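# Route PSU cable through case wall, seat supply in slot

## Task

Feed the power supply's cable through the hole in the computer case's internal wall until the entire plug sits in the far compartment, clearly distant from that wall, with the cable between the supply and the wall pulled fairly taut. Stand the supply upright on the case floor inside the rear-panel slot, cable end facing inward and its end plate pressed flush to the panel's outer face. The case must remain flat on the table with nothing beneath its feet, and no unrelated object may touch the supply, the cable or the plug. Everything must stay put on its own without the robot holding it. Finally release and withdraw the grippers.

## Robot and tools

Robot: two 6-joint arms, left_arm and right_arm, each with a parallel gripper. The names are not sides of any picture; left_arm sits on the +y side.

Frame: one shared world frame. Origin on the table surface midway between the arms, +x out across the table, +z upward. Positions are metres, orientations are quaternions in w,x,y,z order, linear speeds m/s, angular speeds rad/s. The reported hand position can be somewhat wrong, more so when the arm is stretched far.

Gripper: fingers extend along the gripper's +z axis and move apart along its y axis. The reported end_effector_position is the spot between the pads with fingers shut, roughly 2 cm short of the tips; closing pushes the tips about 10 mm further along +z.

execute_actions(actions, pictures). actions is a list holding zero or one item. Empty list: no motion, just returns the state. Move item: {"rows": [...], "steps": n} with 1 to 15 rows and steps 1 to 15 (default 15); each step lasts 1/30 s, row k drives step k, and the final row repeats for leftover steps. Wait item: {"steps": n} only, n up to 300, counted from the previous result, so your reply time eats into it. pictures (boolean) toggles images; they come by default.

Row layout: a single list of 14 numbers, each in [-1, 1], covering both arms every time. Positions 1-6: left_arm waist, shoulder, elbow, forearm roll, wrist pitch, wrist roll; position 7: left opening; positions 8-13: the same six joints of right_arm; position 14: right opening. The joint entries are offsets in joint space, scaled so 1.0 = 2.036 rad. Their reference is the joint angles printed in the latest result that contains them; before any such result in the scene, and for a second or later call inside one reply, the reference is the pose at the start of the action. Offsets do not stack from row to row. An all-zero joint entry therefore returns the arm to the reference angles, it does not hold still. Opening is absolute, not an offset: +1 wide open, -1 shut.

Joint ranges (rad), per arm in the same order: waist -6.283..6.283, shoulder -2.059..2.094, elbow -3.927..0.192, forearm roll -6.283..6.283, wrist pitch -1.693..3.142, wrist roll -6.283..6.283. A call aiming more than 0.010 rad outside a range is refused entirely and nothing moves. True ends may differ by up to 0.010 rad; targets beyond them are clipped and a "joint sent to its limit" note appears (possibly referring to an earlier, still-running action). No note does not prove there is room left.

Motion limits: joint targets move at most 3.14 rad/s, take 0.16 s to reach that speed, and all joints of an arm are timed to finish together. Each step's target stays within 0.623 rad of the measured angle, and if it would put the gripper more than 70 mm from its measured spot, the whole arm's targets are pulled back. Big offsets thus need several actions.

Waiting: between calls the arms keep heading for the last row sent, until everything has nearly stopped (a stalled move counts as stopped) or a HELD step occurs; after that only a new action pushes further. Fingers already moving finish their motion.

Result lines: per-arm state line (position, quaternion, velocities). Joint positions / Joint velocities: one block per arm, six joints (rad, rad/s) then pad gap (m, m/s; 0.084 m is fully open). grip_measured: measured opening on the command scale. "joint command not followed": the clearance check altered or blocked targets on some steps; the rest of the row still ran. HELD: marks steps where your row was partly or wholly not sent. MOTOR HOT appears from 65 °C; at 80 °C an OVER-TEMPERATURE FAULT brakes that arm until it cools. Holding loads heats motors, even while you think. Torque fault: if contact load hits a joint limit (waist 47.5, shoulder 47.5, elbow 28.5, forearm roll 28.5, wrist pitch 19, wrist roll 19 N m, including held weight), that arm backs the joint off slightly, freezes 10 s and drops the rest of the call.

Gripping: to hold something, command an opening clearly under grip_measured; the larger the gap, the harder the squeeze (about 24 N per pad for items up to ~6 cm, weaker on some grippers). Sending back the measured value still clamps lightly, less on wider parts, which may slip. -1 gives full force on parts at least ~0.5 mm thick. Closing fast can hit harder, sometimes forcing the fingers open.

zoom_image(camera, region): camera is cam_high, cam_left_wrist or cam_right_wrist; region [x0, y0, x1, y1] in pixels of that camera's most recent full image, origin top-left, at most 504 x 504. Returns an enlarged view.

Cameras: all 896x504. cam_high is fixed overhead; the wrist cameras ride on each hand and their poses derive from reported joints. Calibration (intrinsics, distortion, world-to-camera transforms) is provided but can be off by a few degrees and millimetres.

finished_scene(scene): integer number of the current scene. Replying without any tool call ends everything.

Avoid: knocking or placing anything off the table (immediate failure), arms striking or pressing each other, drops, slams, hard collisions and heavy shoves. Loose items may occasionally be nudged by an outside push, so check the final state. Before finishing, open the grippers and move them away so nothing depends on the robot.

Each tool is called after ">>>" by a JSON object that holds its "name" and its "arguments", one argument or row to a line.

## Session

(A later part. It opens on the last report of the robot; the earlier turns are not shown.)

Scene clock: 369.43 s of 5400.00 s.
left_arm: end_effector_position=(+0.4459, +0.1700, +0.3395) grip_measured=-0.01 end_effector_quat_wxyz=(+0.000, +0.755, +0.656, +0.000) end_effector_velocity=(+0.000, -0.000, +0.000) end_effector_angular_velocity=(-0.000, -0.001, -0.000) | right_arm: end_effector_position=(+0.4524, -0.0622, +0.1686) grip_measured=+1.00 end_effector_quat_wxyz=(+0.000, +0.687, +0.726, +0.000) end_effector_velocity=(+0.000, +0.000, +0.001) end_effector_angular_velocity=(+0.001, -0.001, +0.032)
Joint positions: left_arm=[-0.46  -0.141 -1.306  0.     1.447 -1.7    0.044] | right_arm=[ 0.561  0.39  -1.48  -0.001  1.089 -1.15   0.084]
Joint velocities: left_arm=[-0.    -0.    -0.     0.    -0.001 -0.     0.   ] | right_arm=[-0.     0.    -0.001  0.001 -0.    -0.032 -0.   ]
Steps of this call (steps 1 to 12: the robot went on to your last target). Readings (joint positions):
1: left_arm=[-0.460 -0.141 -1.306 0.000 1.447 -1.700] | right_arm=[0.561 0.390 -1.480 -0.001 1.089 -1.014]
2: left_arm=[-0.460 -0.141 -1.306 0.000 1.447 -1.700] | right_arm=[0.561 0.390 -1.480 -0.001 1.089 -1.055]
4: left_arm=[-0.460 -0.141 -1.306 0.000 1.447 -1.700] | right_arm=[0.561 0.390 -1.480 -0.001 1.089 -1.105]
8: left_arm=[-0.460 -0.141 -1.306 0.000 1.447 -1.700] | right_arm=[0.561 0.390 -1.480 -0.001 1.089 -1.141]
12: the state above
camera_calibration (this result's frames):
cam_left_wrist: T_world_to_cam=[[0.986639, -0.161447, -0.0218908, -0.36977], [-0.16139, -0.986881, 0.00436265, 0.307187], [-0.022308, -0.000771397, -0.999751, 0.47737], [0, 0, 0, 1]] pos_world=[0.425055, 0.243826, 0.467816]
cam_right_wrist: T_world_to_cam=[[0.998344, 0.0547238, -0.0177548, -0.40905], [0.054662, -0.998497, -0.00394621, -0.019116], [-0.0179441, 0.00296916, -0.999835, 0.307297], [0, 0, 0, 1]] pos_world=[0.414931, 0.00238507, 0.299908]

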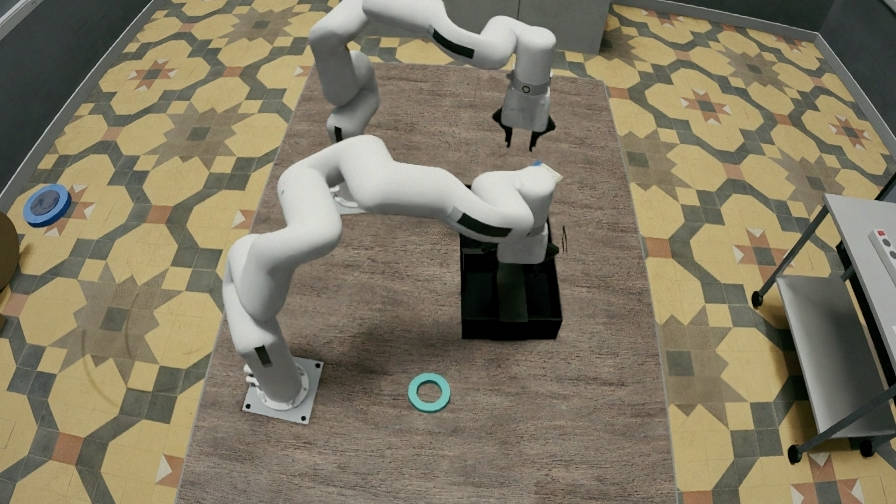

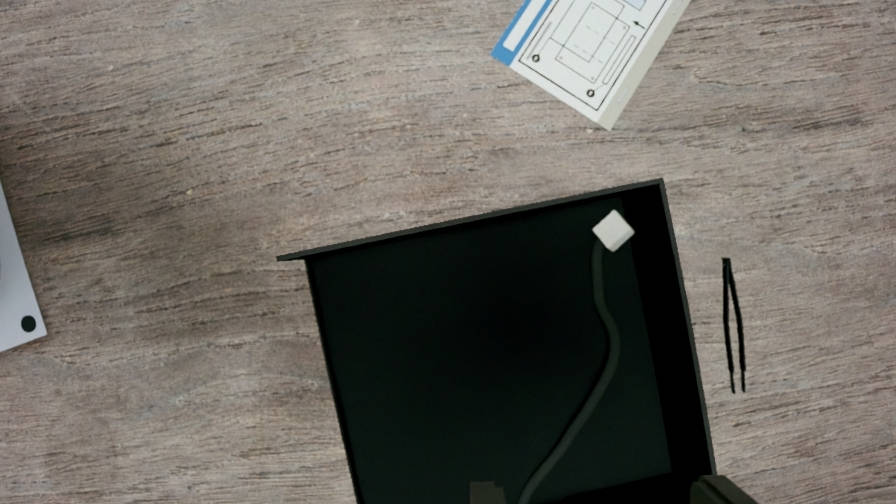

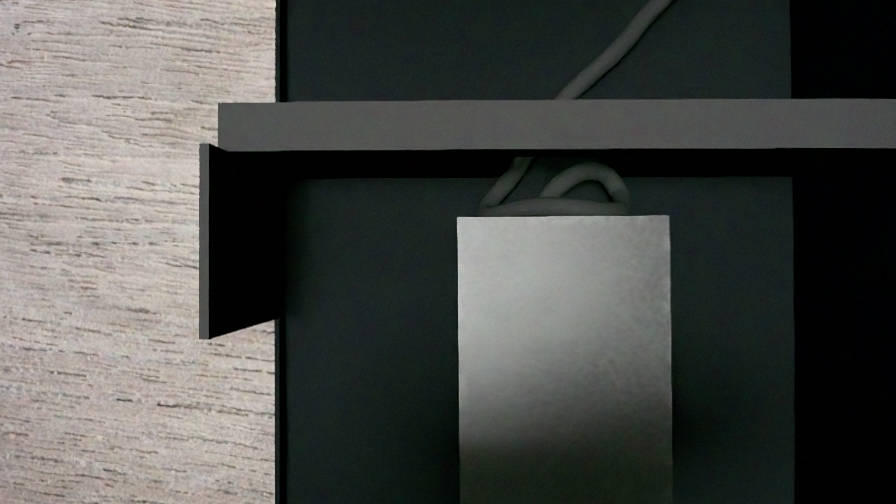

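>>> {"name": "execute_actions", "arguments": {
  "actions": [
    {"rows": [[-0.0565,0.167,0.152,0,-0.320,0.223,0.2,0,0,0,0,0,0,1]], "steps": 15}
  ],
  "pictures": false
}}

>>> {"name": "execute_actions", "arguments": {
  "actions": [
    {"steps": 15}
  ]
}}

Scene clock: 391.23 s of 5400.00 s.
left_arm: end_effector_position=(+0.4793, +0.1260, +0.1946) grip_measured=+0.19 end_effector_quat_wxyz=(-0.000, +0.856, +0.517, -0.000) end_effector_velocity=(+0.015, -0.092, -0.356) end_effector_angular_velocity=(-0.003, -0.005, -0.835) | right_arm: end_effector_position=(+0.4524, -0.0622, +0.1686) grip_measured=+1.00 end_effector_quat_wxyz=(+0.000, +0.687, +0.726, +0.000) end_effector_velocity=(+0.000, +0.000, +0.001) end_effector_angular_velocity=(+0.001, -0.001, -0.000)
Joint positions: left_arm=[-0.529  0.064 -1.119  0.     1.057 -1.427  0.052] | right_arm=[ 0.561  0.39  -1.48  -0.001  1.089 -1.15   0.084]
Joint velocities: left_arm=[-0.17   0.5    0.454  0.    -0.96   0.665  0.   ] | right_arm=[-0.    -0.001 -0.001  0.     0.     0.    -0.   ]
Steps of this call (steps 1 to 30: the robot went on to your last target; steps 31 to 90: nothing new was sent; then 18.30 s passed at rest; steps 91 to 105: all 15 steps of this action). Readings (joint positions):
91: left_arm=[-0.460 -0.141 -1.306 0.000 1.447 -1.700] | right_arm=[0.561 0.390 -1.480 -0.001 1.089 -1.153]
92: left_arm=[-0.460 -0.140 -1.305 0.000 1.442 -1.697] | right_arm=[0.561 0.390 -1.480 -0.001 1.089 -1.153]
94: left_arm=[-0.467 -0.123 -1.290 0.000 1.402 -1.668] | right_arm=[0.561 0.390 -1.480 -0.001 1.089 -1.151]
98: left_arm=[-0.490 -0.051 -1.223 0.000 1.278 -1.581] | right_arm=[0.561 0.390 -1.480 -0.001 1.089 -1.150]
105: the state above

Scene clock: 391.73 s of 5400.00 s.
left_arm: end_effector_position=(+0.4735, +0.1049, +0.1028) grip_measured=+0.19 end_effector_quat_wxyz=(+0.002, +0.908, +0.419, +0.002) end_effector_velocity=(-0.004, -0.001, -0.014) end_effector_angular_velocity=(+0.003, +0.006, -0.027) | right_arm: end_effector_position=(+0.4524, -0.0622, +0.1686) grip_measured=+1.00 end_effector_quat_wxyz=(+0.000, +0.687, +0.726, +0.000) end_effector_velocity=(+0.000, +0.000, +0.001) end_effector_angular_velocity=(+0.001, -0.001, +0.001)
Joint positions: left_arm=[-0.574  0.196 -0.999  0.     0.799 -1.249  0.052] | right_arm=[ 0.561  0.39  -1.48  -0.001  1.089 -1.15   0.084]
Joint velocities: left_arm=[-0.005  0.018  0.02  -0.    -0.032  0.022  0.   ] | right_arm=[-0.     0.    -0.001 -0.     0.    -0.001  0.   ]
Steps of this call (steps 1 to 15: the robot went on to your last target). Readings (joint positions):
1: left_arm=[-0.535 0.080 -1.104 0.000 1.024 -1.405] | right_arm=[0.561 0.390 -1.480 -0.001 1.089 -1.150]
2: left_arm=[-0.540 0.097 -1.089 0.000 0.992 -1.382] | right_arm=[0.561 0.390 -1.480 -0.001 1.089 -1.150]
4: left_arm=[-0.552 0.131 -1.058 0.000 0.926 -1.337] | right_arm=[0.561 0.390 -1.480 -0.001 1.089 -1.150]
8: left_arm=[-0.569 0.183 -1.010 0.000 0.833 -1.272] | right_arm=[0.561 0.390 -1.480 -0.001 1.089 -1.150]
15: the state above
camera_calibration (this result's frames):
cam_left_wrist: T_world_to_cam=[[0.746335, -0.665344, -0.0173529, -0.246473], [-0.665409, -0.746474, 0.00256428, 0.462044], [-0.0146596, 0.00963299, -0.999846, 0.236552], [0, 0, 0, 1]] pos_world=[0.494867, 0.178636, 0.231054]
cam_right_wrist: T_world_to_cam=[[0.998344, 0.0547239, -0.0177548, -0.40905], [0.0546621, -0.998497, -0.00394616, -0.0191161], [-0.0179441, 0.0029691, -0.999835, 0.307297], [0, 0, 0, 1]] pos_world=[0.414931, 0.00238505, 0.299908]

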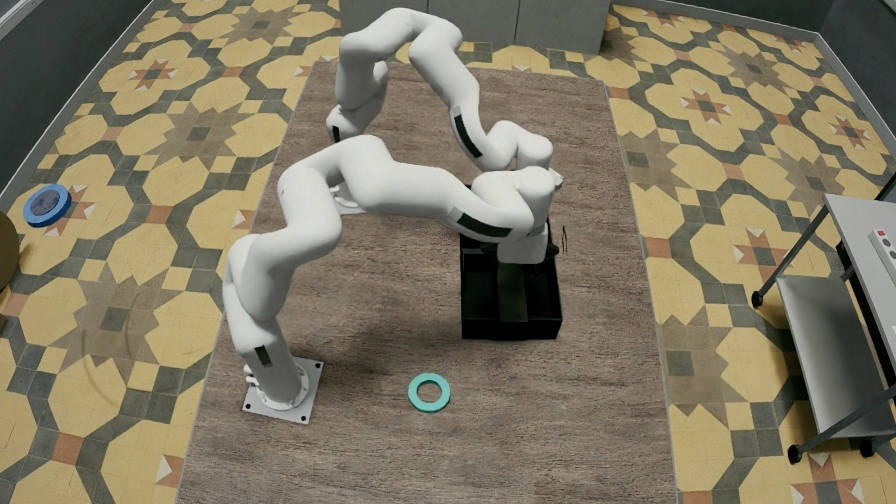

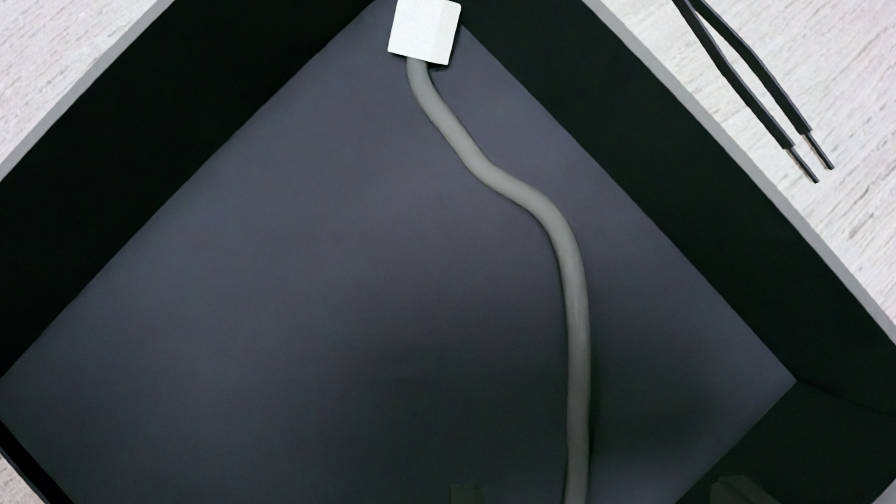

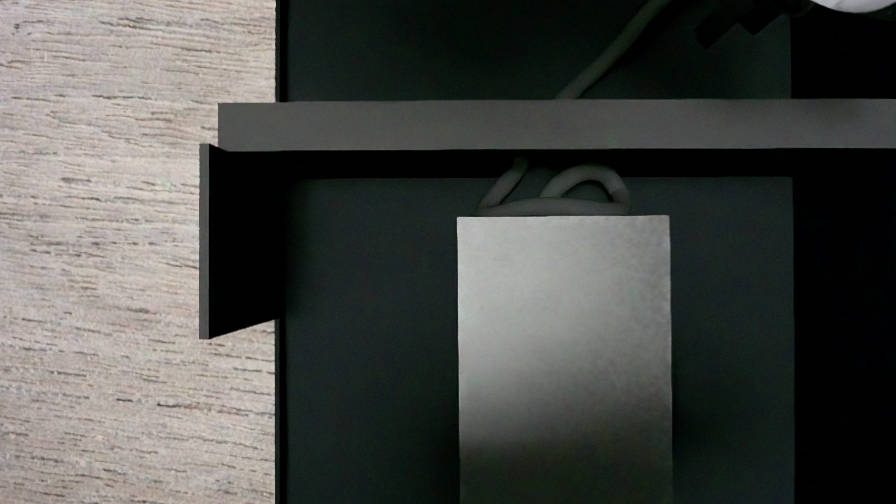

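>>> {"name": "execute_actions", "arguments": {
  "actions": [
    {"rows": [[0,0.0664,0.0177,0,-0.082,0,0.2,0,0,0,0,0,0,1]], "steps": 15}
  ],
  "pictures": false
}}

>>> {"name": "execute_actions", "arguments": {
  "actions": [
    {"steps": 8}
  ],
  "pictures": false
}}

>>> {"name": "execute_actions", "arguments": {
  "actions": [
    {"rows": [[0,0,0,0,0,0,-1,0,0,0,0,0,0,1]], "steps": 15}
  ]
}}

Scene clock: 395.23 s of 5400.00 s.
left_arm: end_effector_position=(+0.4731, +0.1051, +0.0388) grip_measured=+0.19 end_effector_quat_wxyz=(+0.001, +0.908, +0.419, +0.001) end_effector_velocity=(-0.002, +0.001, -0.011) end_effector_angular_velocity=(+0.001, +0.003, +0.000) | right_arm: end_effector_position=(+0.4524, -0.0622, +0.1686) grip_measured=+1.00 end_effector_quat_wxyz=(+0.000, +0.687, +0.726, +0.000) end_effector_velocity=(-0.000, +0.000, +0.000) end_effector_angular_velocity=(+0.000, -0.000, +0.000)
Joint positions: left_arm=[-0.574  0.328 -0.965  0.     0.634 -1.249  0.052] | right_arm=[ 0.561  0.39  -1.48  -0.001  1.089 -1.15   0.084]
Joint velocities: left_arm=[ 0.001  0.02   0.01   0.    -0.027  0.001 -0.   ] | right_arm=[ 0.    -0.001  0.     0.    -0.     0.    -0.   ]
Steps of this call (steps 1 to 15: the robot went on to your last target; steps 16 to 90: nothing new was sent; steps 91 to 105: all 15 steps of this action). Readings (joint positions):
91: left_arm=[-0.575 0.199 -0.996 0.000 0.795 -1.246] | right_arm=[0.561 0.390 -1.480 -0.001 1.089 -1.150]
92: left_arm=[-0.575 0.201 -0.996 0.000 0.791 -1.247] | right_arm=[0.561 0.390 -1.480 -0.001 1.089 -1.150]
94: left_arm=[-0.574 0.228 -0.993 0.000 0.750 -1.247] | right_arm=[0.561 0.390 -1.480 -0.001 1.089 -1.150]
98: left_arm=[-0.574 0.311 -0.964 0.000 0.665 -1.248] | right_arm=[0.561 0.390 -1.480 -0.001 1.089 -1.150]
105: the state above

Scene clock: 395.50 s of 5400.00 s.
left_arm: end_effector_position=(+0.4725, +0.1053, +0.0372) grip_measured=+0.19 end_effector_quat_wxyz=(+0.001, +0.908, +0.419, +0.001) end_effector_velocity=(-0.002, +0.000, -0.002) end_effector_angular_velocity=(+0.001, +0.004, +0.000) | right_arm: end_effector_position=(+0.4524, -0.0622, +0.1686) grip_measured=+1.00 end_effector_quat_wxyz=(+0.000, +0.687, +0.726, +0.000) end_effector_velocity=(+0.000, +0.000, +0.001) end_effector_angular_velocity=(+0.001, -0.001, +0.000)
Joint positions: left_arm=[-0.574  0.33  -0.964  0.     0.632 -1.249  0.052] | right_arm=[ 0.561  0.39  -1.48  -0.001  1.089 -1.15   0.084]
Joint velocities: left_arm=[-0.001  0.003  0.003 -0.    -0.002 -0.001  0.   ] | right_arm=[ 0.    -0.    -0.002  0.001  0.    -0.001  0.   ]
Steps of this call (steps 1 to 8: the robot went on to your last target). Readings (joint positions):
1: left_arm=[-0.574 0.328 -0.965 0.000 0.633 -1.249] | right_arm=[0.561 0.390 -1.480 -0.001 1.089 -1.150]
2: left_arm=[-0.574 0.329 -0.964 0.000 0.633 -1.249] | right_arm=[0.561 0.390 -1.480 -0.001 1.089 -1.150]
4: left_arm=[-0.574 0.330 -0.964 0.000 0.632 -1.249] | right_arm=[0.561 0.390 -1.480 -0.001 1.089 -1.150]
8: the state above

Scene clock: 396.00 s of 5400.00 s.
left_arm: end_effector_position=(+0.4725, +0.1053, +0.0372) grip_measured=-1.00 end_effector_quat_wxyz=(+0.001, +0.908, +0.419, +0.001) end_effector_velocity=(+0.000, -0.000, +0.000) end_effector_angular_velocity=(-0.000, -0.001, -0.001) | right_arm: end_effector_position=(+0.4524, -0.0622, +0.1686) grip_measured=+1.00 end_effector_quat_wxyz=(+0.000, +0.687, +0.726, +0.000) end_effector_velocity=(+0.000, -0.000, +0.000) end_effector_angular_velocity=(-0.000, -0.001, +0.001)
Joint positions: left_arm=[-0.574  0.33  -0.964  0.     0.632 -1.249  0.   ] | right_arm=[ 0.561  0.39  -1.48  -0.001  1.089 -1.15   0.084]
Joint velocities: left_arm=[-0.    -0.    -0.001  0.     0.     0.001  0.   ] | right_arm=[-0.    -0.    -0.    -0.     0.    -0.001  0.   ]
Steps of this call (steps 1 to 15: all 15 steps of this action). Readings (joint positions):
1: left_arm=[-0.574 0.330 -0.964 0.000 0.632 -1.249] | right_arm=[0.561 0.390 -1.480 -0.001 1.089 -1.150]
2: left_arm=[-0.574 0.330 -0.964 0.000 0.632 -1.249] | right_arm=[0.561 0.390 -1.480 -0.001 1.089 -1.150]
4: left_arm=[-0.574 0.330 -0.964 0.000 0.632 -1.249] | right_arm=[0.561 0.390 -1.480 -0.001 1.089 -1.150]
8: left_arm=[-0.574 0.330 -0.964 0.000 0.632 -1.249] | right_arm=[0.561 0.390 -1.480 -0.001 1.089 -1.150]
15: the state above
camera_calibration (this result's frames):
cam_left_wrist: T_world_to_cam=[[0.746259, -0.665329, -0.0208659, -0.246457], [-0.665409, -0.746469, 0.00384307, 0.461806], [-0.0181327, 0.0110164, -0.999775, 0.172522], [0, 0, 0, 1]] pos_world=[0.494339, 0.178849, 0.165566]
cam_right_wrist: T_world_to_cam=[[0.998344, 0.0547241, -0.0177549, -0.40905], [0.0546624, -0.998497, -0.00394638, -0.0191161], [-0.0179441, 0.00296932, -0.999835, 0.307297], [0, 0, 0, 1]] pos_world=[0.414931, 0.00238507, 0.299908]

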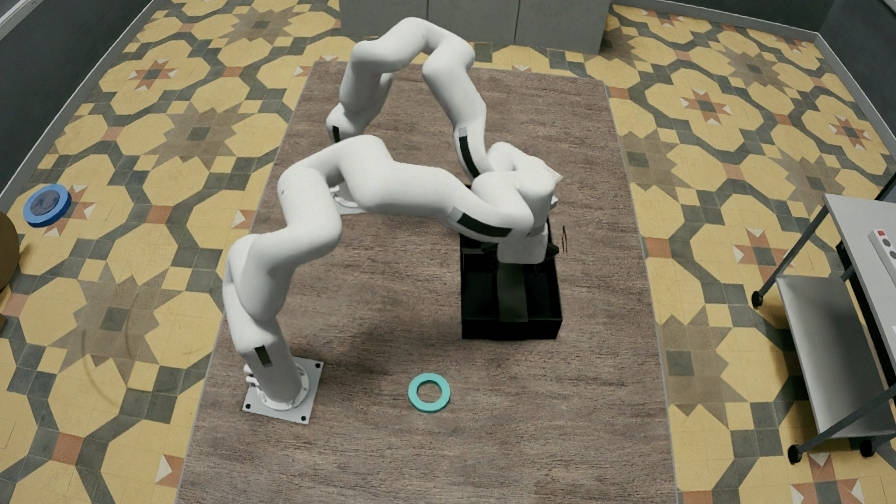

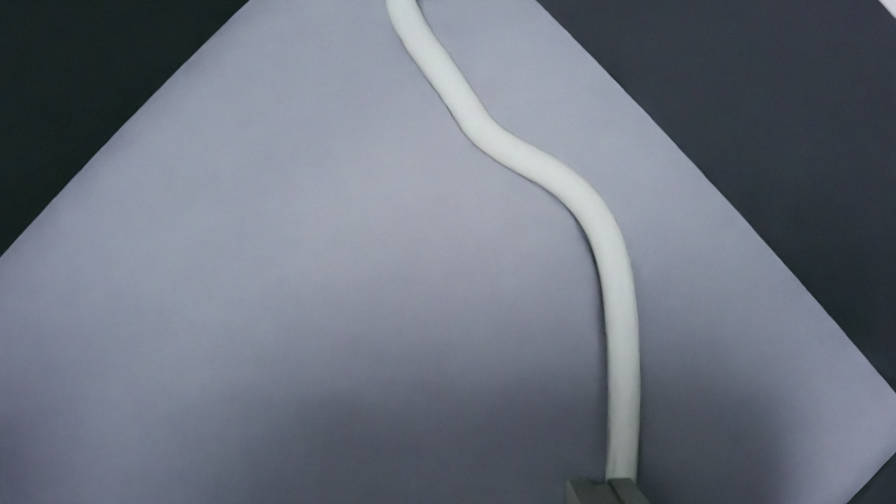

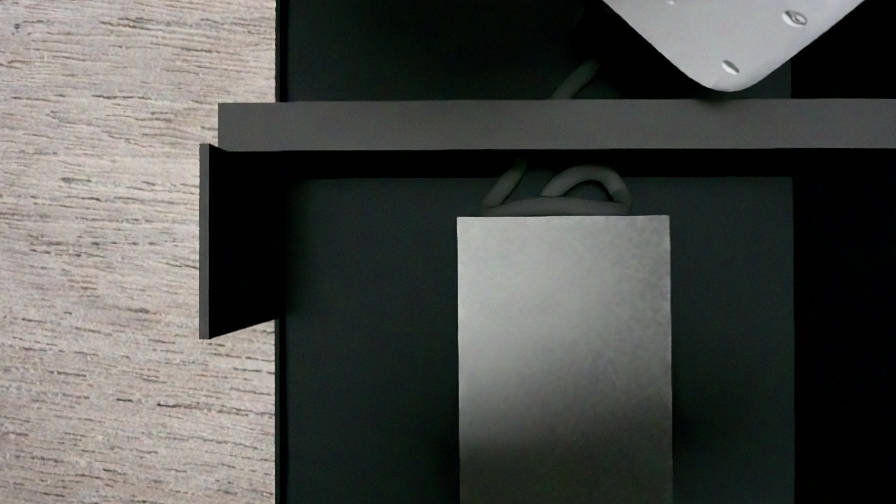

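>>> {"name": "execute_actions", "arguments": {
  "actions": [
    {"rows": [[0,0,0,0,0,0,-0.2,0,0,0,0,0,0,1],[0,0,0,0,0,0,-0.2,0,0,0,0,0,0,1],[0,0,0,0,0,0,-0.2,0,0,0,0,0,0,1],[0,0,0,0,0,0,-0.2,0,0,0,0,0,0,1],[0,0,0,0,0,0,-0.2,0,0,0,0,0,0,1],[0,0,0,0,0,0,-0.2,0,0,0,0,0,0,1],[0,0,0,0,0,0,-0.2,0,0,0,0,0,0,1],[0,0.0072,0.0015,0,-0.0088,0,-0.2,0,0,0,0,0,0,1]], "steps": 15}
  ],
  "pictures": false
}}

>>> {"name": "execute_actions", "arguments": {
  "actions": [
    {"steps": 8}
  ],
  "pictures": false
}}

>>> {"name": "execute_actions", "arguments": {
  "actions": [
    {"rows": [[0,0,0,0,0,0,-1,0,0,0,0,0,0,1]], "steps": 15}
  ],
  "pictures": false
}}

Scene clock: 401.00 s of 5400.00 s.
left_arm: end_effector_position=(+0.4720, +0.1057, +0.0311) grip_measured=-0.22 end_effector_quat_wxyz=(+0.000, +0.908, +0.419, +0.000) end_effector_velocity=(+0.005, +0.000, -0.002) end_effector_angular_velocity=(-0.005, -0.013, +0.002) | right_arm: end_effector_position=(+0.4524, -0.0622, +0.1686) grip_measured=+1.00 end_effector_quat_wxyz=(+0.000, +0.687, +0.726, +0.000) end_effector_velocity=(-0.000, -0.000, -0.000) end_effector_angular_velocity=(-0.000, +0.001, -0.001)
Joint positions: left_arm=[-0.573  0.343 -0.961  0.     0.616 -1.249  0.035] | right_arm=[ 0.561  0.39  -1.48  -0.001  1.089 -1.15   0.084]
Joint velocities: left_arm=[ 0.004  0.01  -0.002  0.    -0.022  0.001 -0.   ] | right_arm=[ 0.     0.     0.001  0.    -0.     0.001 -0.   ]
Steps of this call (steps 1 to 15: the robot went on to your last target; steps 16 to 90: nothing new was sent; then 1.50 s passed at rest; steps 91 to 105: all 15 steps of this action). Readings (joint positions):
91: left_arm=[-0.574 0.330 -0.964 0.000 0.632 -1.249] | right_arm=[0.561 0.390 -1.480 -0.001 1.089 -1.150]
92: left_arm=[-0.574 0.330 -0.964 0.000 0.632 -1.249] | right_arm=[0.561 0.390 -1.480 -0.001 1.089 -1.150]
94: left_arm=[-0.574 0.330 -0.964 0.000 0.632 -1.249] | right_arm=[0.561 0.390 -1.480 -0.001 1.089 -1.150]
98: left_arm=[-0.574 0.330 -0.964 0.000 0.632 -1.249] | right_arm=[0.561 0.390 -1.480 -0.001 1.089 -1.150]
105: the state above

Scene clock: 401.27 s of 5400.00 s.
left_arm: end_effector_position=(+0.4724, +0.1056, +0.0308) grip_measured=-0.22 end_effector_quat_wxyz=(+0.001, +0.908, +0.419, +0.001) end_effector_velocity=(+0.000, -0.001, -0.000) end_effector_angular_velocity=(-0.000, -0.001, -0.002) | right_arm: end_effector_position=(+0.4524, -0.0622, +0.1686) grip_measured=+1.00 end_effector_quat_wxyz=(+0.000, +0.687, +0.726, +0.000) end_effector_velocity=(+0.000, +0.000, +0.001) end_effector_angular_velocity=(+0.001, -0.002, -0.000)
Joint positions: left_arm=[-0.573  0.344 -0.961  0.     0.614 -1.249  0.035] | right_arm=[ 0.561  0.39  -1.48  -0.001  1.089 -1.15   0.084]
Joint velocities: left_arm=[-0.001  0.001 -0.     0.    -0.002  0.001 -0.   ] | right_arm=[-0.    -0.    -0.001 -0.    -0.     0.    -0.   ]
Steps of this call (steps 1 to 8: the robot went on to your last target). Readings (joint positions):
1: left_arm=[-0.573 0.344 -0.961 0.000 0.616 -1.249] | right_arm=[0.561 0.390 -1.480 -0.001 1.089 -1.150]
2: left_arm=[-0.573 0.344 -0.961 0.000 0.615 -1.249] | right_arm=[0.561 0.390 -1.480 -0.001 1.089 -1.150]
4: left_arm=[-0.573 0.344 -0.961 0.000 0.615 -1.249] | right_arm=[0.561 0.390 -1.480 -0.001 1.089 -1.150]
8: the state above

Scene clock: 401.77 s of 5400.00 s.
left_arm: end_effector_position=(+0.4723, +0.1056, +0.0308) grip_measured=-0.85 end_effector_quat_wxyz=(+0.001, +0.908, +0.419, +0.001) end_effector_velocity=(+0.000, +0.000, +0.000) end_effector_angular_velocity=(-0.000, -0.000, +0.002) | right_arm: end_effector_position=(+0.4524, -0.0622, +0.1686) grip_measured=+1.00 end_effector_quat_wxyz=(+0.000, +0.687, +0.726, +0.000) end_effector_velocity=(+0.001, +0.000, +0.001) end_effector_angular_velocity=(+0.002, -0.002, -0.001)
Joint positions: left_arm=[-0.574  0.344 -0.961  0.     0.614 -1.249  0.007] | right_arm=[ 0.561  0.39  -1.48  -0.001  1.089 -1.15   0.084]
Joint velocities: left_arm=[ 0.    -0.001  0.     0.     0.    -0.001 -0.   ] | right_arm=[-0.    -0.001 -0.002  0.001  0.     0.001 -0.   ]
Steps of this call (steps 1 to 15: all 15 steps of this action). Readings (joint positions):
1: left_arm=[-0.573 0.344 -0.961 0.000 0.614 -1.249] | right_arm=[0.561 0.390 -1.480 -0.001 1.089 -1.150]
2: left_arm=[-0.574 0.345 -0.961 0.000 0.614 -1.249] | right_arm=[0.561 0.390 -1.480 -0.001 1.089 -1.150]
4: left_arm=[-0.574 0.345 -0.961 0.000 0.614 -1.249] | right_arm=[0.561 0.390 -1.480 -0.001 1.089 -1.150]
8: left_arm=[-0.574 0.345 -0.961 0.000 0.614 -1.249] | right_arm=[0.561 0.390 -1.480 -0.001 1.089 -1.150]
15: the state above

>>> {"name": "execute_actions", "arguments": {
  "actions": [
    {"rows": [[0.01,-0.024,0.027,0,-0.003,0.006,-1,0,0,0,0,0,0,1],[0.01,-0.024,0.027,0,-0.003,0.006,-1,0,0,0,0,0,0,1],[0.01,-0.024,0.027,0,-0.003,0.006,-1,0,0,0,0,0,0,1],[0.01,-0.024,0.027,0,-0.003,0.006,-1,0,0,0,0,0,0,1],[0.02,-0.045,0.055,0,-0.010,0.011,-1,0,0,0,0,0,0,1],[0.02,-0.045,0.055,0,-0.010,0.011,-1,0,0,0,0,0,0,1],[0.02,-0.045,0.055,0,-0.010,0.011,-1,0,0,0,0,0,0,1],[0.02,-0.045,0.055,0,-0.010,0.011,-1,0,0,0,0,0,0,1],[0.03,-0.065,0.082,0,-0.017,0.017,-1,0,0,0,0,0,0,1],[0.03,-0.065,0.082,0,-0.017,0.017,-1,0,0,0,0,0,0,1],[0.03,-0.065,0.082,0,-0.017,0.017,-1,0,0,0,0,0,0,1],[0.03,-0.065,0.082,0,-0.017,0.017,-1,0,0,0,0,0,0,1],[0.0404,-0.0847,0.109,0,-0.023,0.0226,-1,0,0,0,0,0,0,1]], "steps": 15}
  ],
  "pictures": false
}}

>>> {"name": "execute_actions", "arguments": {
  "actions": [
    {"steps": 10}
  ]
}}

Scene clock: 411.47 s of 5400.00 s.
left_arm: end_effector_position=(+0.4422, +0.1468, +0.0390) grip_measured=-0.85 end_effector_quat_wxyz=(+0.001, +0.902, +0.431, +0.001) end_effector_velocity=(-0.095, +0.116, +0.008) end_effector_angular_velocity=(+0.004, +0.011, +0.085) | right_arm: end_effector_position=(+0.4524, -0.0622, +0.1686) grip_measured=+1.00 end_effector_quat_wxyz=(+0.000, +0.687, +0.726, +0.000) end_effector_velocity=(+0.000, -0.000, +0.001) end_effector_angular_velocity=(-0.000, -0.002, +0.001)
Joint positions: left_arm=[-0.513  0.212 -0.794  0.     0.58  -1.214  0.007] | right_arm=[ 0.561  0.39  -1.48  -0.001  1.089 -1.15   0.084]
Joint velocities: left_arm=[ 0.181 -0.355  0.476  0.    -0.109  0.096 -0.   ] | right_arm=[-0.    -0.001 -0.001 -0.001  0.    -0.001  0.   ]
Steps of this call (steps 1 to 15: the robot went on to your last target; steps 16 to 90: nothing new was sent; then 6.20 s passed at rest; steps 91 to 105: all 15 steps of this action). Readings (joint positions):
91: left_arm=[-0.573 0.344 -0.961 0.000 0.614 -1.249] | right_arm=[0.561 0.390 -1.480 -0.001 1.089 -1.150]
92: left_arm=[-0.572 0.341 -0.957 0.000 0.613 -1.248] | right_arm=[0.561 0.390 -1.480 -0.001 1.089 -1.150]
94: left_arm=[-0.565 0.323 -0.936 0.000 0.611 -1.243] | right_arm=[0.561 0.390 -1.480 -0.001 1.089 -1.150]
98: left_arm=[-0.547 0.282 -0.887 0.000 0.602 -1.234] | right_arm=[0.561 0.390 -1.480 -0.001 1.089 -1.150]
105: the state above

Scene clock: 411.80 s of 5400.00 s.
left_arm: end_effector_position=(+0.4312, +0.1596, +0.0394) grip_measured=-0.85 end_effector_quat_wxyz=(-0.000, +0.900, +0.435, +0.000) end_effector_velocity=(-0.003, +0.004, +0.000) end_effector_angular_velocity=(+0.000, +0.000, +0.004) | right_arm: end_effector_position=(+0.4524, -0.0622, +0.1686) grip_measured=+1.00 end_effector_quat_wxyz=(+0.000, +0.687, +0.726, +0.000) end_effector_velocity=(+0.001, +0.000, +0.001) end_effector_angular_velocity=(+0.002, -0.002, -0.001)
Joint positions: left_arm=[-0.492  0.173 -0.741  0.     0.568 -1.203  0.007] | right_arm=[ 0.561  0.39  -1.48  -0.001  1.089 -1.15   0.084]
Joint velocities: left_arm=[ 0.006 -0.012  0.017  0.    -0.004  0.003 -0.   ] | right_arm=[ 0.    -0.    -0.002  0.001 -0.     0.001  0.   ]
Steps of this call (steps 1 to 10: the robot went on to your last target). Readings (joint positions):
1: left_arm=[-0.507 0.201 -0.778 0.000 0.576 -1.211] | right_arm=[0.561 0.390 -1.480 -0.001 1.089 -1.150]
2: left_arm=[-0.502 0.192 -0.766 0.000 0.574 -1.209] | right_arm=[0.561 0.390 -1.480 -0.001 1.089 -1.150]
4: left_arm=[-0.496 0.182 -0.752 0.000 0.571 -1.206] | right_arm=[0.561 0.390 -1.480 -0.001 1.089 -1.150]
8: left_arm=[-0.493 0.175 -0.743 0.000 0.568 -1.204] | right_arm=[0.561 0.390 -1.480 -0.001 1.089 -1.150]
10: the state above
camera_calibration (this result's frames):
cam_left_wrist: T_world_to_cam=[[0.769741, -0.637962, -0.0224321, -0.193918], [-0.63804, -0.76999, 0.00442567, 0.46677], [-0.0200959, 0.0109059, -0.999739, 0.174166], [0, 0, 0, 1]] pos_world=[0.450584, 0.233796, 0.167705]
cam_right_wrist: T_world_to_cam=[[0.998344, 0.0547244, -0.0177549, -0.40905], [0.0546626, -0.998497, -0.00394624, -0.0191163], [-0.0179442, 0.00296917, -0.999835, 0.307297], [0, 0, 0, 1]] pos_world=[0.414931, 0.00238505, 0.299908]

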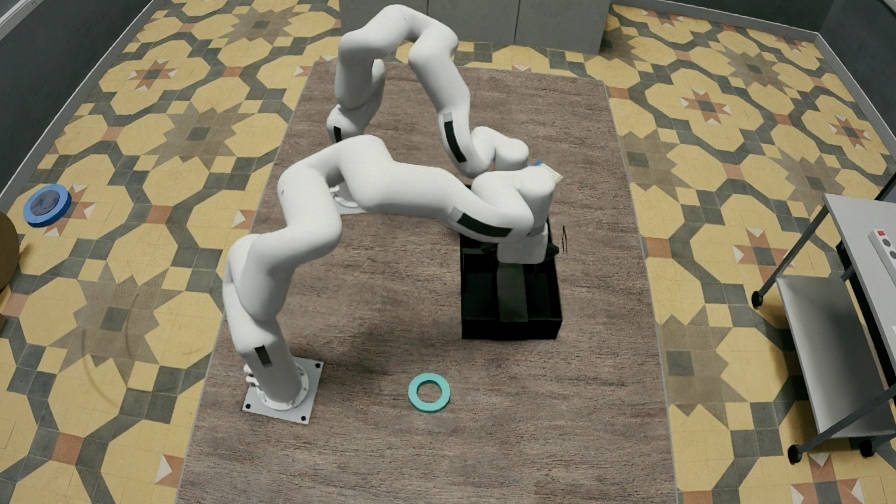

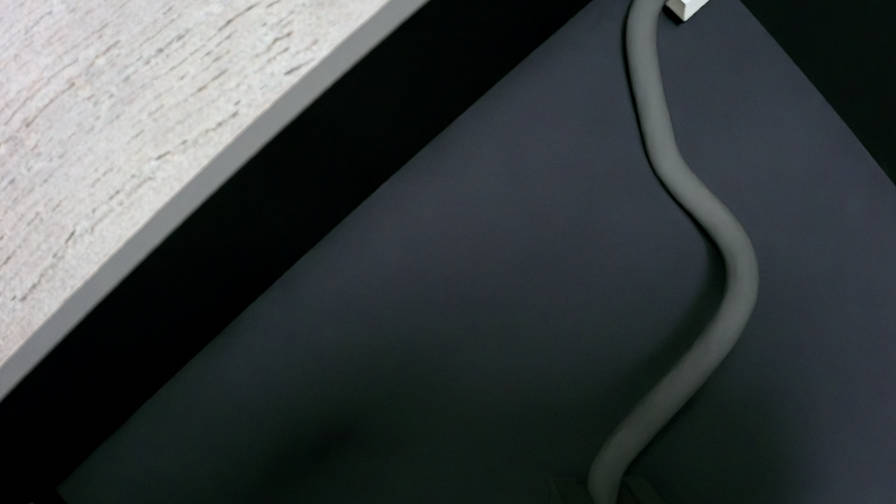

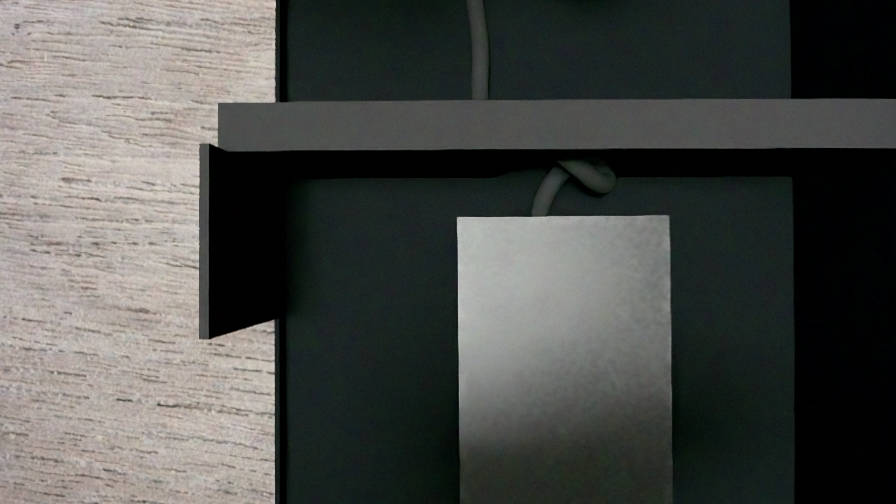

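>>> {"name": "execute_actions", "arguments": {
  "actions": [
    {"rows": [[0.009,-0.017,0.0225,0,-0.006,0.027,-1,0,0,0,0,0,0,1],[0.009,-0.017,0.0225,0,-0.006,0.027,-1,0,0,0,0,0,0,1],[0.009,-0.017,0.0225,0,-0.006,0.027,-1,0,0,0,0,0,0,1],[0.009,-0.017,0.0225,0,-0.006,0.027,-1,0,0,0,0,0,0,1],[0.017,-0.034,0.045,0,-0.0115,0.054,-1,0,0,0,0,0,0,1],[0.017,-0.034,0.045,0,-0.0115,0.054,-1,0,0,0,0,0,0,1],[0.017,-0.034,0.045,0,-0.0115,0.054,-1,0,0,0,0,0,0,1],[0.017,-0.034,0.045,0,-0.0115,0.054,-1,0,0,0,0,0,0,1],[0.026,-0.050,0.068,0,-0.017,0.081,-1,0,0,0,0,0,0,1],[0.026,-0.050,0.068,0,-0.017,0.081,-1,0,0,0,0,0,0,1],[0.026,-0.050,0.068,0,-0.017,0.081,-1,0,0,0,0,0,0,1],[0.026,-0.050,0.068,0,-0.017,0.081,-1,0,0,0,0,0,0,1],[0.0343,-0.0673,0.0902,0,-0.023,0.108,-1,0,0,0,0,0,0,1]], "steps": 15}
  ],
  "pictures": false
}}

>>> {"name": "execute_actions", "arguments": {
  "actions": [
    {"steps": 10}
  ]
}}

Scene clock: 419.30 s of 5400.00 s.
left_arm: end_effector_position=(+0.4011, +0.1906, +0.0395) grip_measured=-0.85 end_effector_quat_wxyz=(-0.000, +0.923, +0.384, -0.000) end_effector_velocity=(-0.087, +0.082, +0.002) end_effector_angular_velocity=(-0.004, -0.013, -0.322) | right_arm: end_effector_position=(+0.4524, -0.0622, +0.1686) grip_measured=+1.00 end_effector_quat_wxyz=(+0.000, +0.687, +0.726, +0.000) end_effector_velocity=(-0.000, +0.000, -0.000) end_effector_angular_velocity=(+0.000, +0.001, -0.001)
Joint positions: left_arm=[-0.439  0.071 -0.603  0.     0.532 -1.038  0.007] | right_arm=[ 0.561  0.39  -1.48  -0.001  1.089 -1.15   0.084]
Joint velocities: left_arm=[ 0.15  -0.304  0.393  0.    -0.103  0.472 -0.   ] | right_arm=[ 0.     0.     0.     0.     0.     0.001 -0.   ]
Steps of this call (steps 1 to 30: the robot went on to your last target; steps 31 to 90: nothing new was sent; then 4.00 s passed at rest; steps 91 to 105: all 15 steps of this action). Readings (joint positions):
91: left_arm=[-0.491 0.172 -0.739 0.000 0.567 -1.203] | right_arm=[0.561 0.390 -1.480 -0.001 1.089 -1.150]
92: left_arm=[-0.490 0.170 -0.736 0.000 0.566 -1.198] | right_arm=[0.561 0.390 -1.480 -0.001 1.089 -1.150]
94: left_arm=[-0.484 0.157 -0.720 0.000 0.562 -1.178] | right_arm=[0.561 0.390 -1.480 -0.001 1.089 -1.150]
98: left_arm=[-0.469 0.127 -0.680 0.000 0.552 -1.130] | right_arm=[0.561 0.390 -1.480 -0.001 1.089 -1.150]
105: the state above

Scene clock: 419.63 s of 5400.00 s.
left_arm: end_effector_position=(+0.3913, +0.1995, +0.0395) grip_measured=-0.85 end_effector_quat_wxyz=(+0.000, +0.930, +0.367, +0.000) end_effector_velocity=(-0.004, +0.003, -0.001) end_effector_angular_velocity=(+0.000, +0.002, -0.012) | right_arm: end_effector_position=(+0.4524, -0.0622, +0.1686) grip_measured=+1.00 end_effector_quat_wxyz=(+0.000, +0.687, +0.726, +0.000) end_effector_velocity=(+0.000, +0.000, -0.000) end_effector_angular_velocity=(-0.000, -0.000, +0.002)
Joint positions: left_arm=[-0.423  0.038 -0.559  0.     0.521 -0.985  0.007] | right_arm=[ 0.561  0.39  -1.48  -0.001  1.089 -1.15   0.084]
Joint velocities: left_arm=[ 0.005 -0.01   0.015  0.    -0.004  0.017 -0.   ] | right_arm=[-0.     0.    -0.    -0.    -0.    -0.002 -0.   ]
Steps of this call (steps 1 to 10: the robot went on to your last target). Readings (joint positions):
1: left_arm=[-0.435 0.061 -0.590 0.000 0.529 -1.023] | right_arm=[0.561 0.390 -1.480 -0.001 1.089 -1.150]
2: left_arm=[-0.431 0.054 -0.580 0.000 0.527 -1.012] | right_arm=[0.561 0.390 -1.480 -0.001 1.089 -1.150]
4: left_arm=[-0.426 0.045 -0.568 0.000 0.524 -0.998] | right_arm=[0.561 0.390 -1.480 -0.001 1.089 -1.150]
8: left_arm=[-0.424 0.039 -0.561 0.000 0.521 -0.987] | right_arm=[0.561 0.390 -1.480 -0.001 1.089 -1.150]
10: the state above
camera_calibration (this result's frames):
cam_left_wrist: T_world_to_cam=[[0.666642, -0.745059, -0.0217841, -0.0761402], [-0.745172, -0.66686, 0.00399174, 0.493389], [-0.017501, 0.0135718, -0.999755, 0.171554], [0, 0, 0, 1]] pos_world=[0.421421, 0.269964, 0.167884]
cam_right_wrist: T_world_to_cam=[[0.998344, 0.0547244, -0.017755, -0.40905], [0.0546626, -0.998497, -0.00394622, -0.0191163], [-0.0179442, 0.00296915, -0.999835, 0.307297], [0, 0, 0, 1]] pos_world=[0.414931, 0.00238502, 0.299908]

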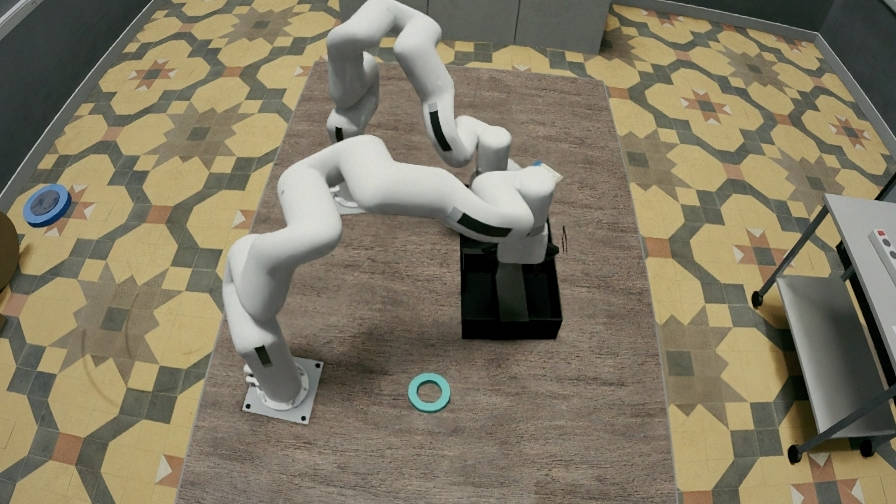

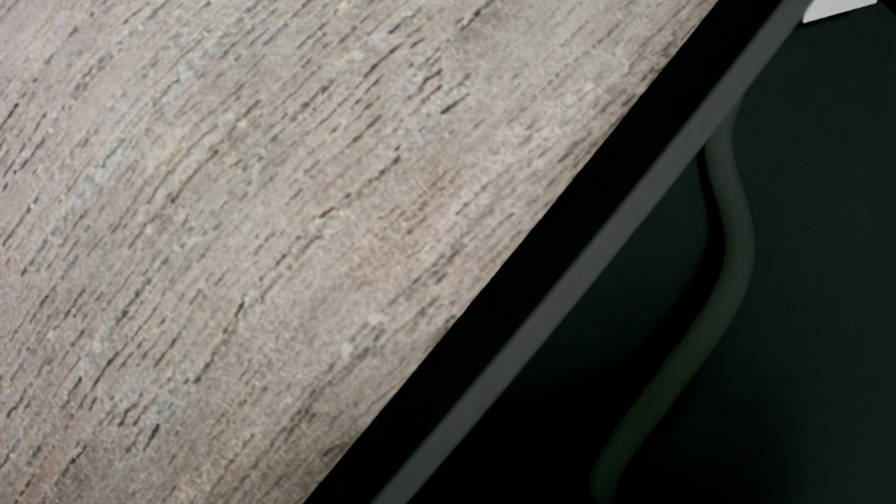

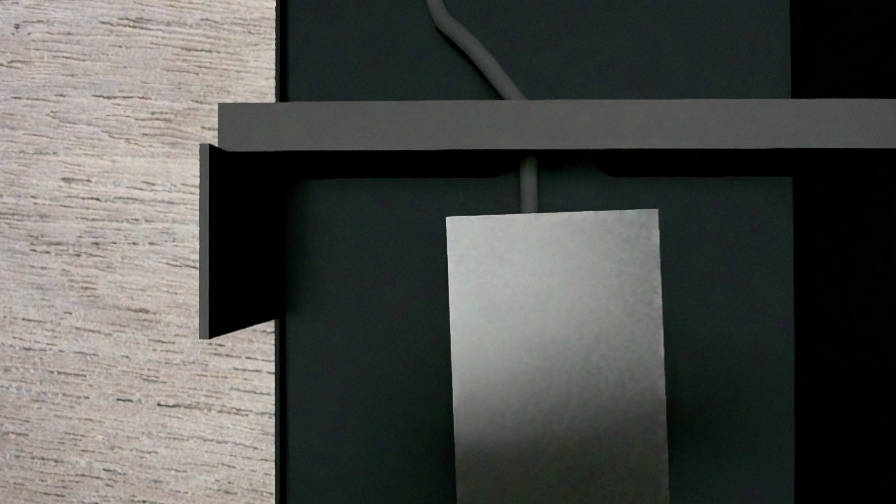

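>>> {"name": "execute_actions", "arguments": {
  "actions": [
    {"rows": [[0,0,0,0,0,0,-1,0,0.017,0.018,0,-0.035,0,1],[0,0,0,0,0,0,-1,0,0.017,0.018,0,-0.035,0,1],[0,0,0,0,0,0,-1,0,0.017,0.018,0,-0.035,0,1],[0,0,0,0,0,0,-1,0,0.034,0.037,0,-0.070,0,1],[0,0,0,0,0,0,-1,0,0.034,0.037,0,-0.070,0,1],[0,0,0,0,0,0,-1,0,0.034,0.037,0,-0.070,0,1],[0,0,0,0,0,0,-1,0,0.034,0.037,0,-0.070,0,1],[0,0,0,0,0,0,-1,0,0.053,0.043,0,-0.096,0,1],[0,0,0,0,0,0,-1,0,0.053,0.043,0,-0.096,0,1],[0,0,0,0,0,0,-1,0,0.053,0.043,0,-0.096,0,1],[0,0,0,0,0,0,-1,0,0.053,0.043,0,-0.096,0,1],[0,0,0,0,0,0,-1,0,0.070,0.049,0,-0.119,0,1]], "steps": 15}
  ],
  "pictures": false
}}

>>> {"name": "execute_actions", "arguments": {
  "actions": [
    {"steps": 10}
  ],
  "pictures": false
}}

>>> {"name": "execute_actions", "arguments": {
  "actions": [
    {"rows": [[0,0,0,0,0,0,-1,0,0,0,0,0,0,0.7],[0,0,0,0,0,0,-1,0,0,0,0,0,0,0.6],[0,0,0,0,0,0,-1,0,0,0,0,0,0,0.5],[0,0,0,0,0,0,-1,0,0,0,0,0,0,0.4],[0,0,0,0,0,0,-1,0,0,0,0,0,0,0.3],[0,0,0,0,0,0,-1,0,0,0,0,0,0,0.2],[0,0,0,0,0,0,-1,0,0,0,0,0,0,0.1]], "steps": 15}
  ]
}}

Scene clock: 426.47 s of 5400.00 s.
left_arm: end_effector_position=(+0.3913, +0.1995, +0.0395) grip_measured=-0.85 end_effector_quat_wxyz=(+0.000, +0.930, +0.367, +0.000) end_effector_velocity=(+0.001, +0.000, +0.000) end_effector_angular_velocity=(-0.000, -0.001, +0.004) | right_arm: end_effector_position=(+0.4541, -0.0613, +0.0808) grip_measured=+1.00 end_effector_quat_wxyz=(+0.000, +0.687, +0.726, +0.001) end_effector_velocity=(-0.007, -0.004, -0.171) end_effector_angular_velocity=(-0.014, +0.027, -0.001)
Joint positions: left_arm=[-0.423  0.038 -0.559  0.     0.521 -0.985  0.007] | right_arm=[ 0.561  0.507 -1.391 -0.001  0.882 -1.15   0.084]
Joint velocities: left_arm=[ 0.001 -0.    -0.001  0.     0.    -0.004 -0.   ] | right_arm=[-0.     0.268  0.112  0.    -0.35   0.001 -0.   ]
Steps of this call (steps 1 to 30: the robot went on to your last target; steps 31 to 90: nothing new was sent; then 3.33 s passed at rest; steps 91 to 105: all 15 steps of this action). Readings (joint positions):
91: left_arm=[-0.422 0.036 -0.557 0.000 0.521 -0.983] | right_arm=[0.561 0.390 -1.480 -0.001 1.089 -1.150]
92: left_arm=[-0.422 0.037 -0.558 0.000 0.521 -0.984] | right_arm=[0.561 0.391 -1.479 -0.001 1.084 -1.150]
94: left_arm=[-0.423 0.037 -0.558 0.000 0.521 -0.984] | right_arm=[0.561 0.402 -1.468 -0.001 1.058 -1.150]
98: left_arm=[-0.423 0.038 -0.559 0.000 0.521 -0.985] | right_arm=[0.561 0.443 -1.422 -0.001 0.985 -1.150]
105: the state above

Scene clock: 426.80 s of 5400.00 s.
left_arm: end_effector_position=(+0.3913, +0.1995, +0.0395) grip_measured=-0.85 end_effector_quat_wxyz=(+0.000, +0.930, +0.367, +0.000) end_effector_velocity=(-0.000, +0.000, -0.000) end_effector_angular_velocity=(+0.000, +0.001, +0.001) | right_arm: end_effector_position=(+0.4541, -0.0613, +0.0662) grip_measured=+1.00 end_effector_quat_wxyz=(+0.001, +0.687, +0.726, +0.001) end_effector_velocity=(-0.003, -0.002, -0.008) end_effector_angular_velocity=(-0.004, +0.008, -0.000)
Joint positions: left_arm=[-0.423  0.038 -0.559  0.     0.521 -0.985  0.007] | right_arm=[ 0.561  0.531 -1.381 -0.001  0.848 -1.15   0.084]
Joint velocities: left_arm=[ 0.    -0.     0.001  0.     0.    -0.001 -0.   ] | right_arm=[-0.     0.01   0.009 -0.    -0.01   0.    -0.   ]
Steps of this call (steps 1 to 10: the robot went on to your last target). Readings (joint positions):
1: left_arm=[-0.423 0.038 -0.559 0.000 0.521 -0.985] | right_arm=[0.561 0.516 -1.387 -0.001 0.872 -1.150]
2: left_arm=[-0.423 0.038 -0.559 0.000 0.521 -0.985] | right_arm=[0.561 0.522 -1.384 -0.001 0.865 -1.150]
4: left_arm=[-0.423 0.038 -0.559 0.000 0.521 -0.985] | right_arm=[0.561 0.528 -1.381 -0.001 0.856 -1.150]
8: left_arm=[-0.423 0.038 -0.559 0.000 0.521 -0.985] | right_arm=[0.561 0.530 -1.382 -0.001 0.849 -1.150]
10: the state above

Scene clock: 427.30 s of 5400.00 s.
left_arm: end_effector_position=(+0.3913, +0.1995, +0.0395) grip_measured=-0.85 end_effector_quat_wxyz=(+0.000, +0.930, +0.367, +0.000) end_effector_velocity=(+0.001, -0.000, +0.000) end_effector_angular_velocity=(-0.000, -0.001, -0.001) | right_arm: end_effector_position=(+0.4537, -0.0610, +0.0661) grip_measured=+0.50 end_effector_quat_wxyz=(+0.000, +0.687, +0.727, +0.001) end_effector_velocity=(+0.000, -0.000, +0.000) end_effector_angular_velocity=(+0.000, +0.000, -0.001)
Joint positions: left_arm=[-0.423  0.038 -0.559  0.     0.521 -0.985  0.007] | right_arm=[ 0.562  0.531 -1.381 -0.     0.848 -1.15   0.065]
Joint velocities: left_arm=[-0.001  0.    -0.001  0.     0.    -0.    -0.   ] | right_arm=[-0.001 -0.     0.     0.    -0.     0.001 -0.   ]
Steps of this call (steps 1 to 15: all 15 steps of this action). Readings (joint positions):
1: left_arm=[-0.423 0.038 -0.559 0.000 0.521 -0.985] | right_arm=[0.561 0.531 -1.381 -0.001 0.848 -1.150]
2: left_arm=[-0.423 0.038 -0.559 0.000 0.521 -0.985] | right_arm=[0.561 0.531 -1.381 -0.001 0.848 -1.150]
4: left_arm=[-0.423 0.038 -0.559 0.000 0.521 -0.985] | right_arm=[0.562 0.531 -1.381 -0.000 0.849 -1.150]
8: left_arm=[-0.423 0.038 -0.559 0.000 0.521 -0.985] | right_arm=[0.562 0.531 -1.381 -0.000 0.848 -1.150]
15: the state above
camera_calibration (this result's frames):
cam_left_wrist: T_world_to_cam=[[0.666643, -0.745059, -0.0217761, -0.0761432], [-0.745172, -0.666861, 0.00398639, 0.493392], [-0.0174917, 0.0135694, -0.999755, 0.171553], [0, 0, 0, 1]] pos_world=[0.421422, 0.269965, 0.167886]
cam_right_wrist: T_world_to_cam=[[0.998326, 0.0553303, -0.0168402, -0.412318], [0.0552586, -0.998461, -0.00469509, -0.0185652], [-0.0170741, 0.00375666, -0.999847, 0.204539], [0, 0, 0, 1]] pos_world=[0.416146, 0.00350871, 0.197477]

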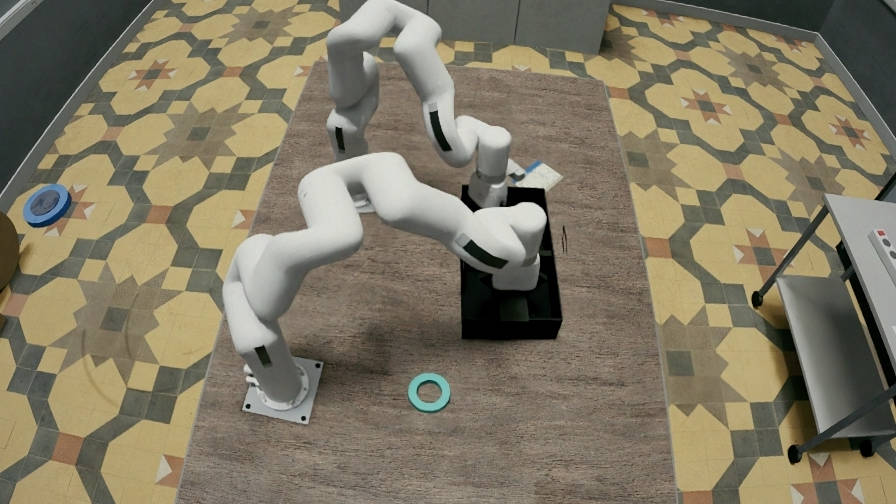

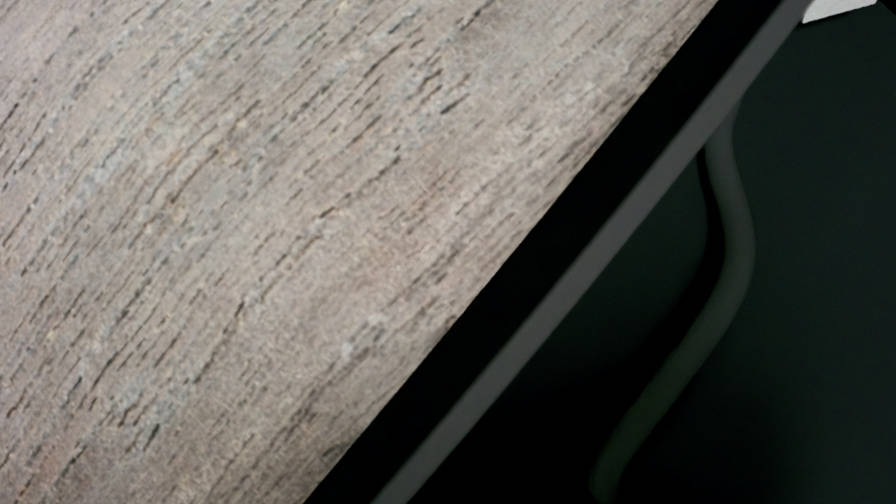

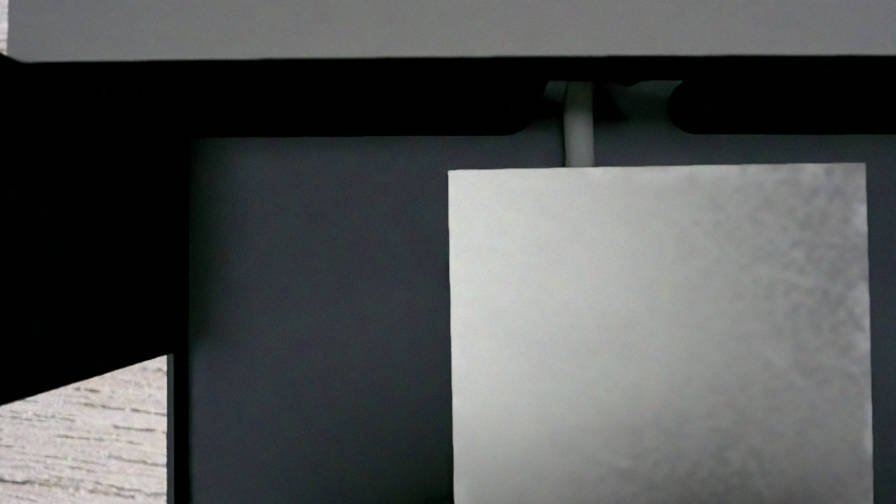

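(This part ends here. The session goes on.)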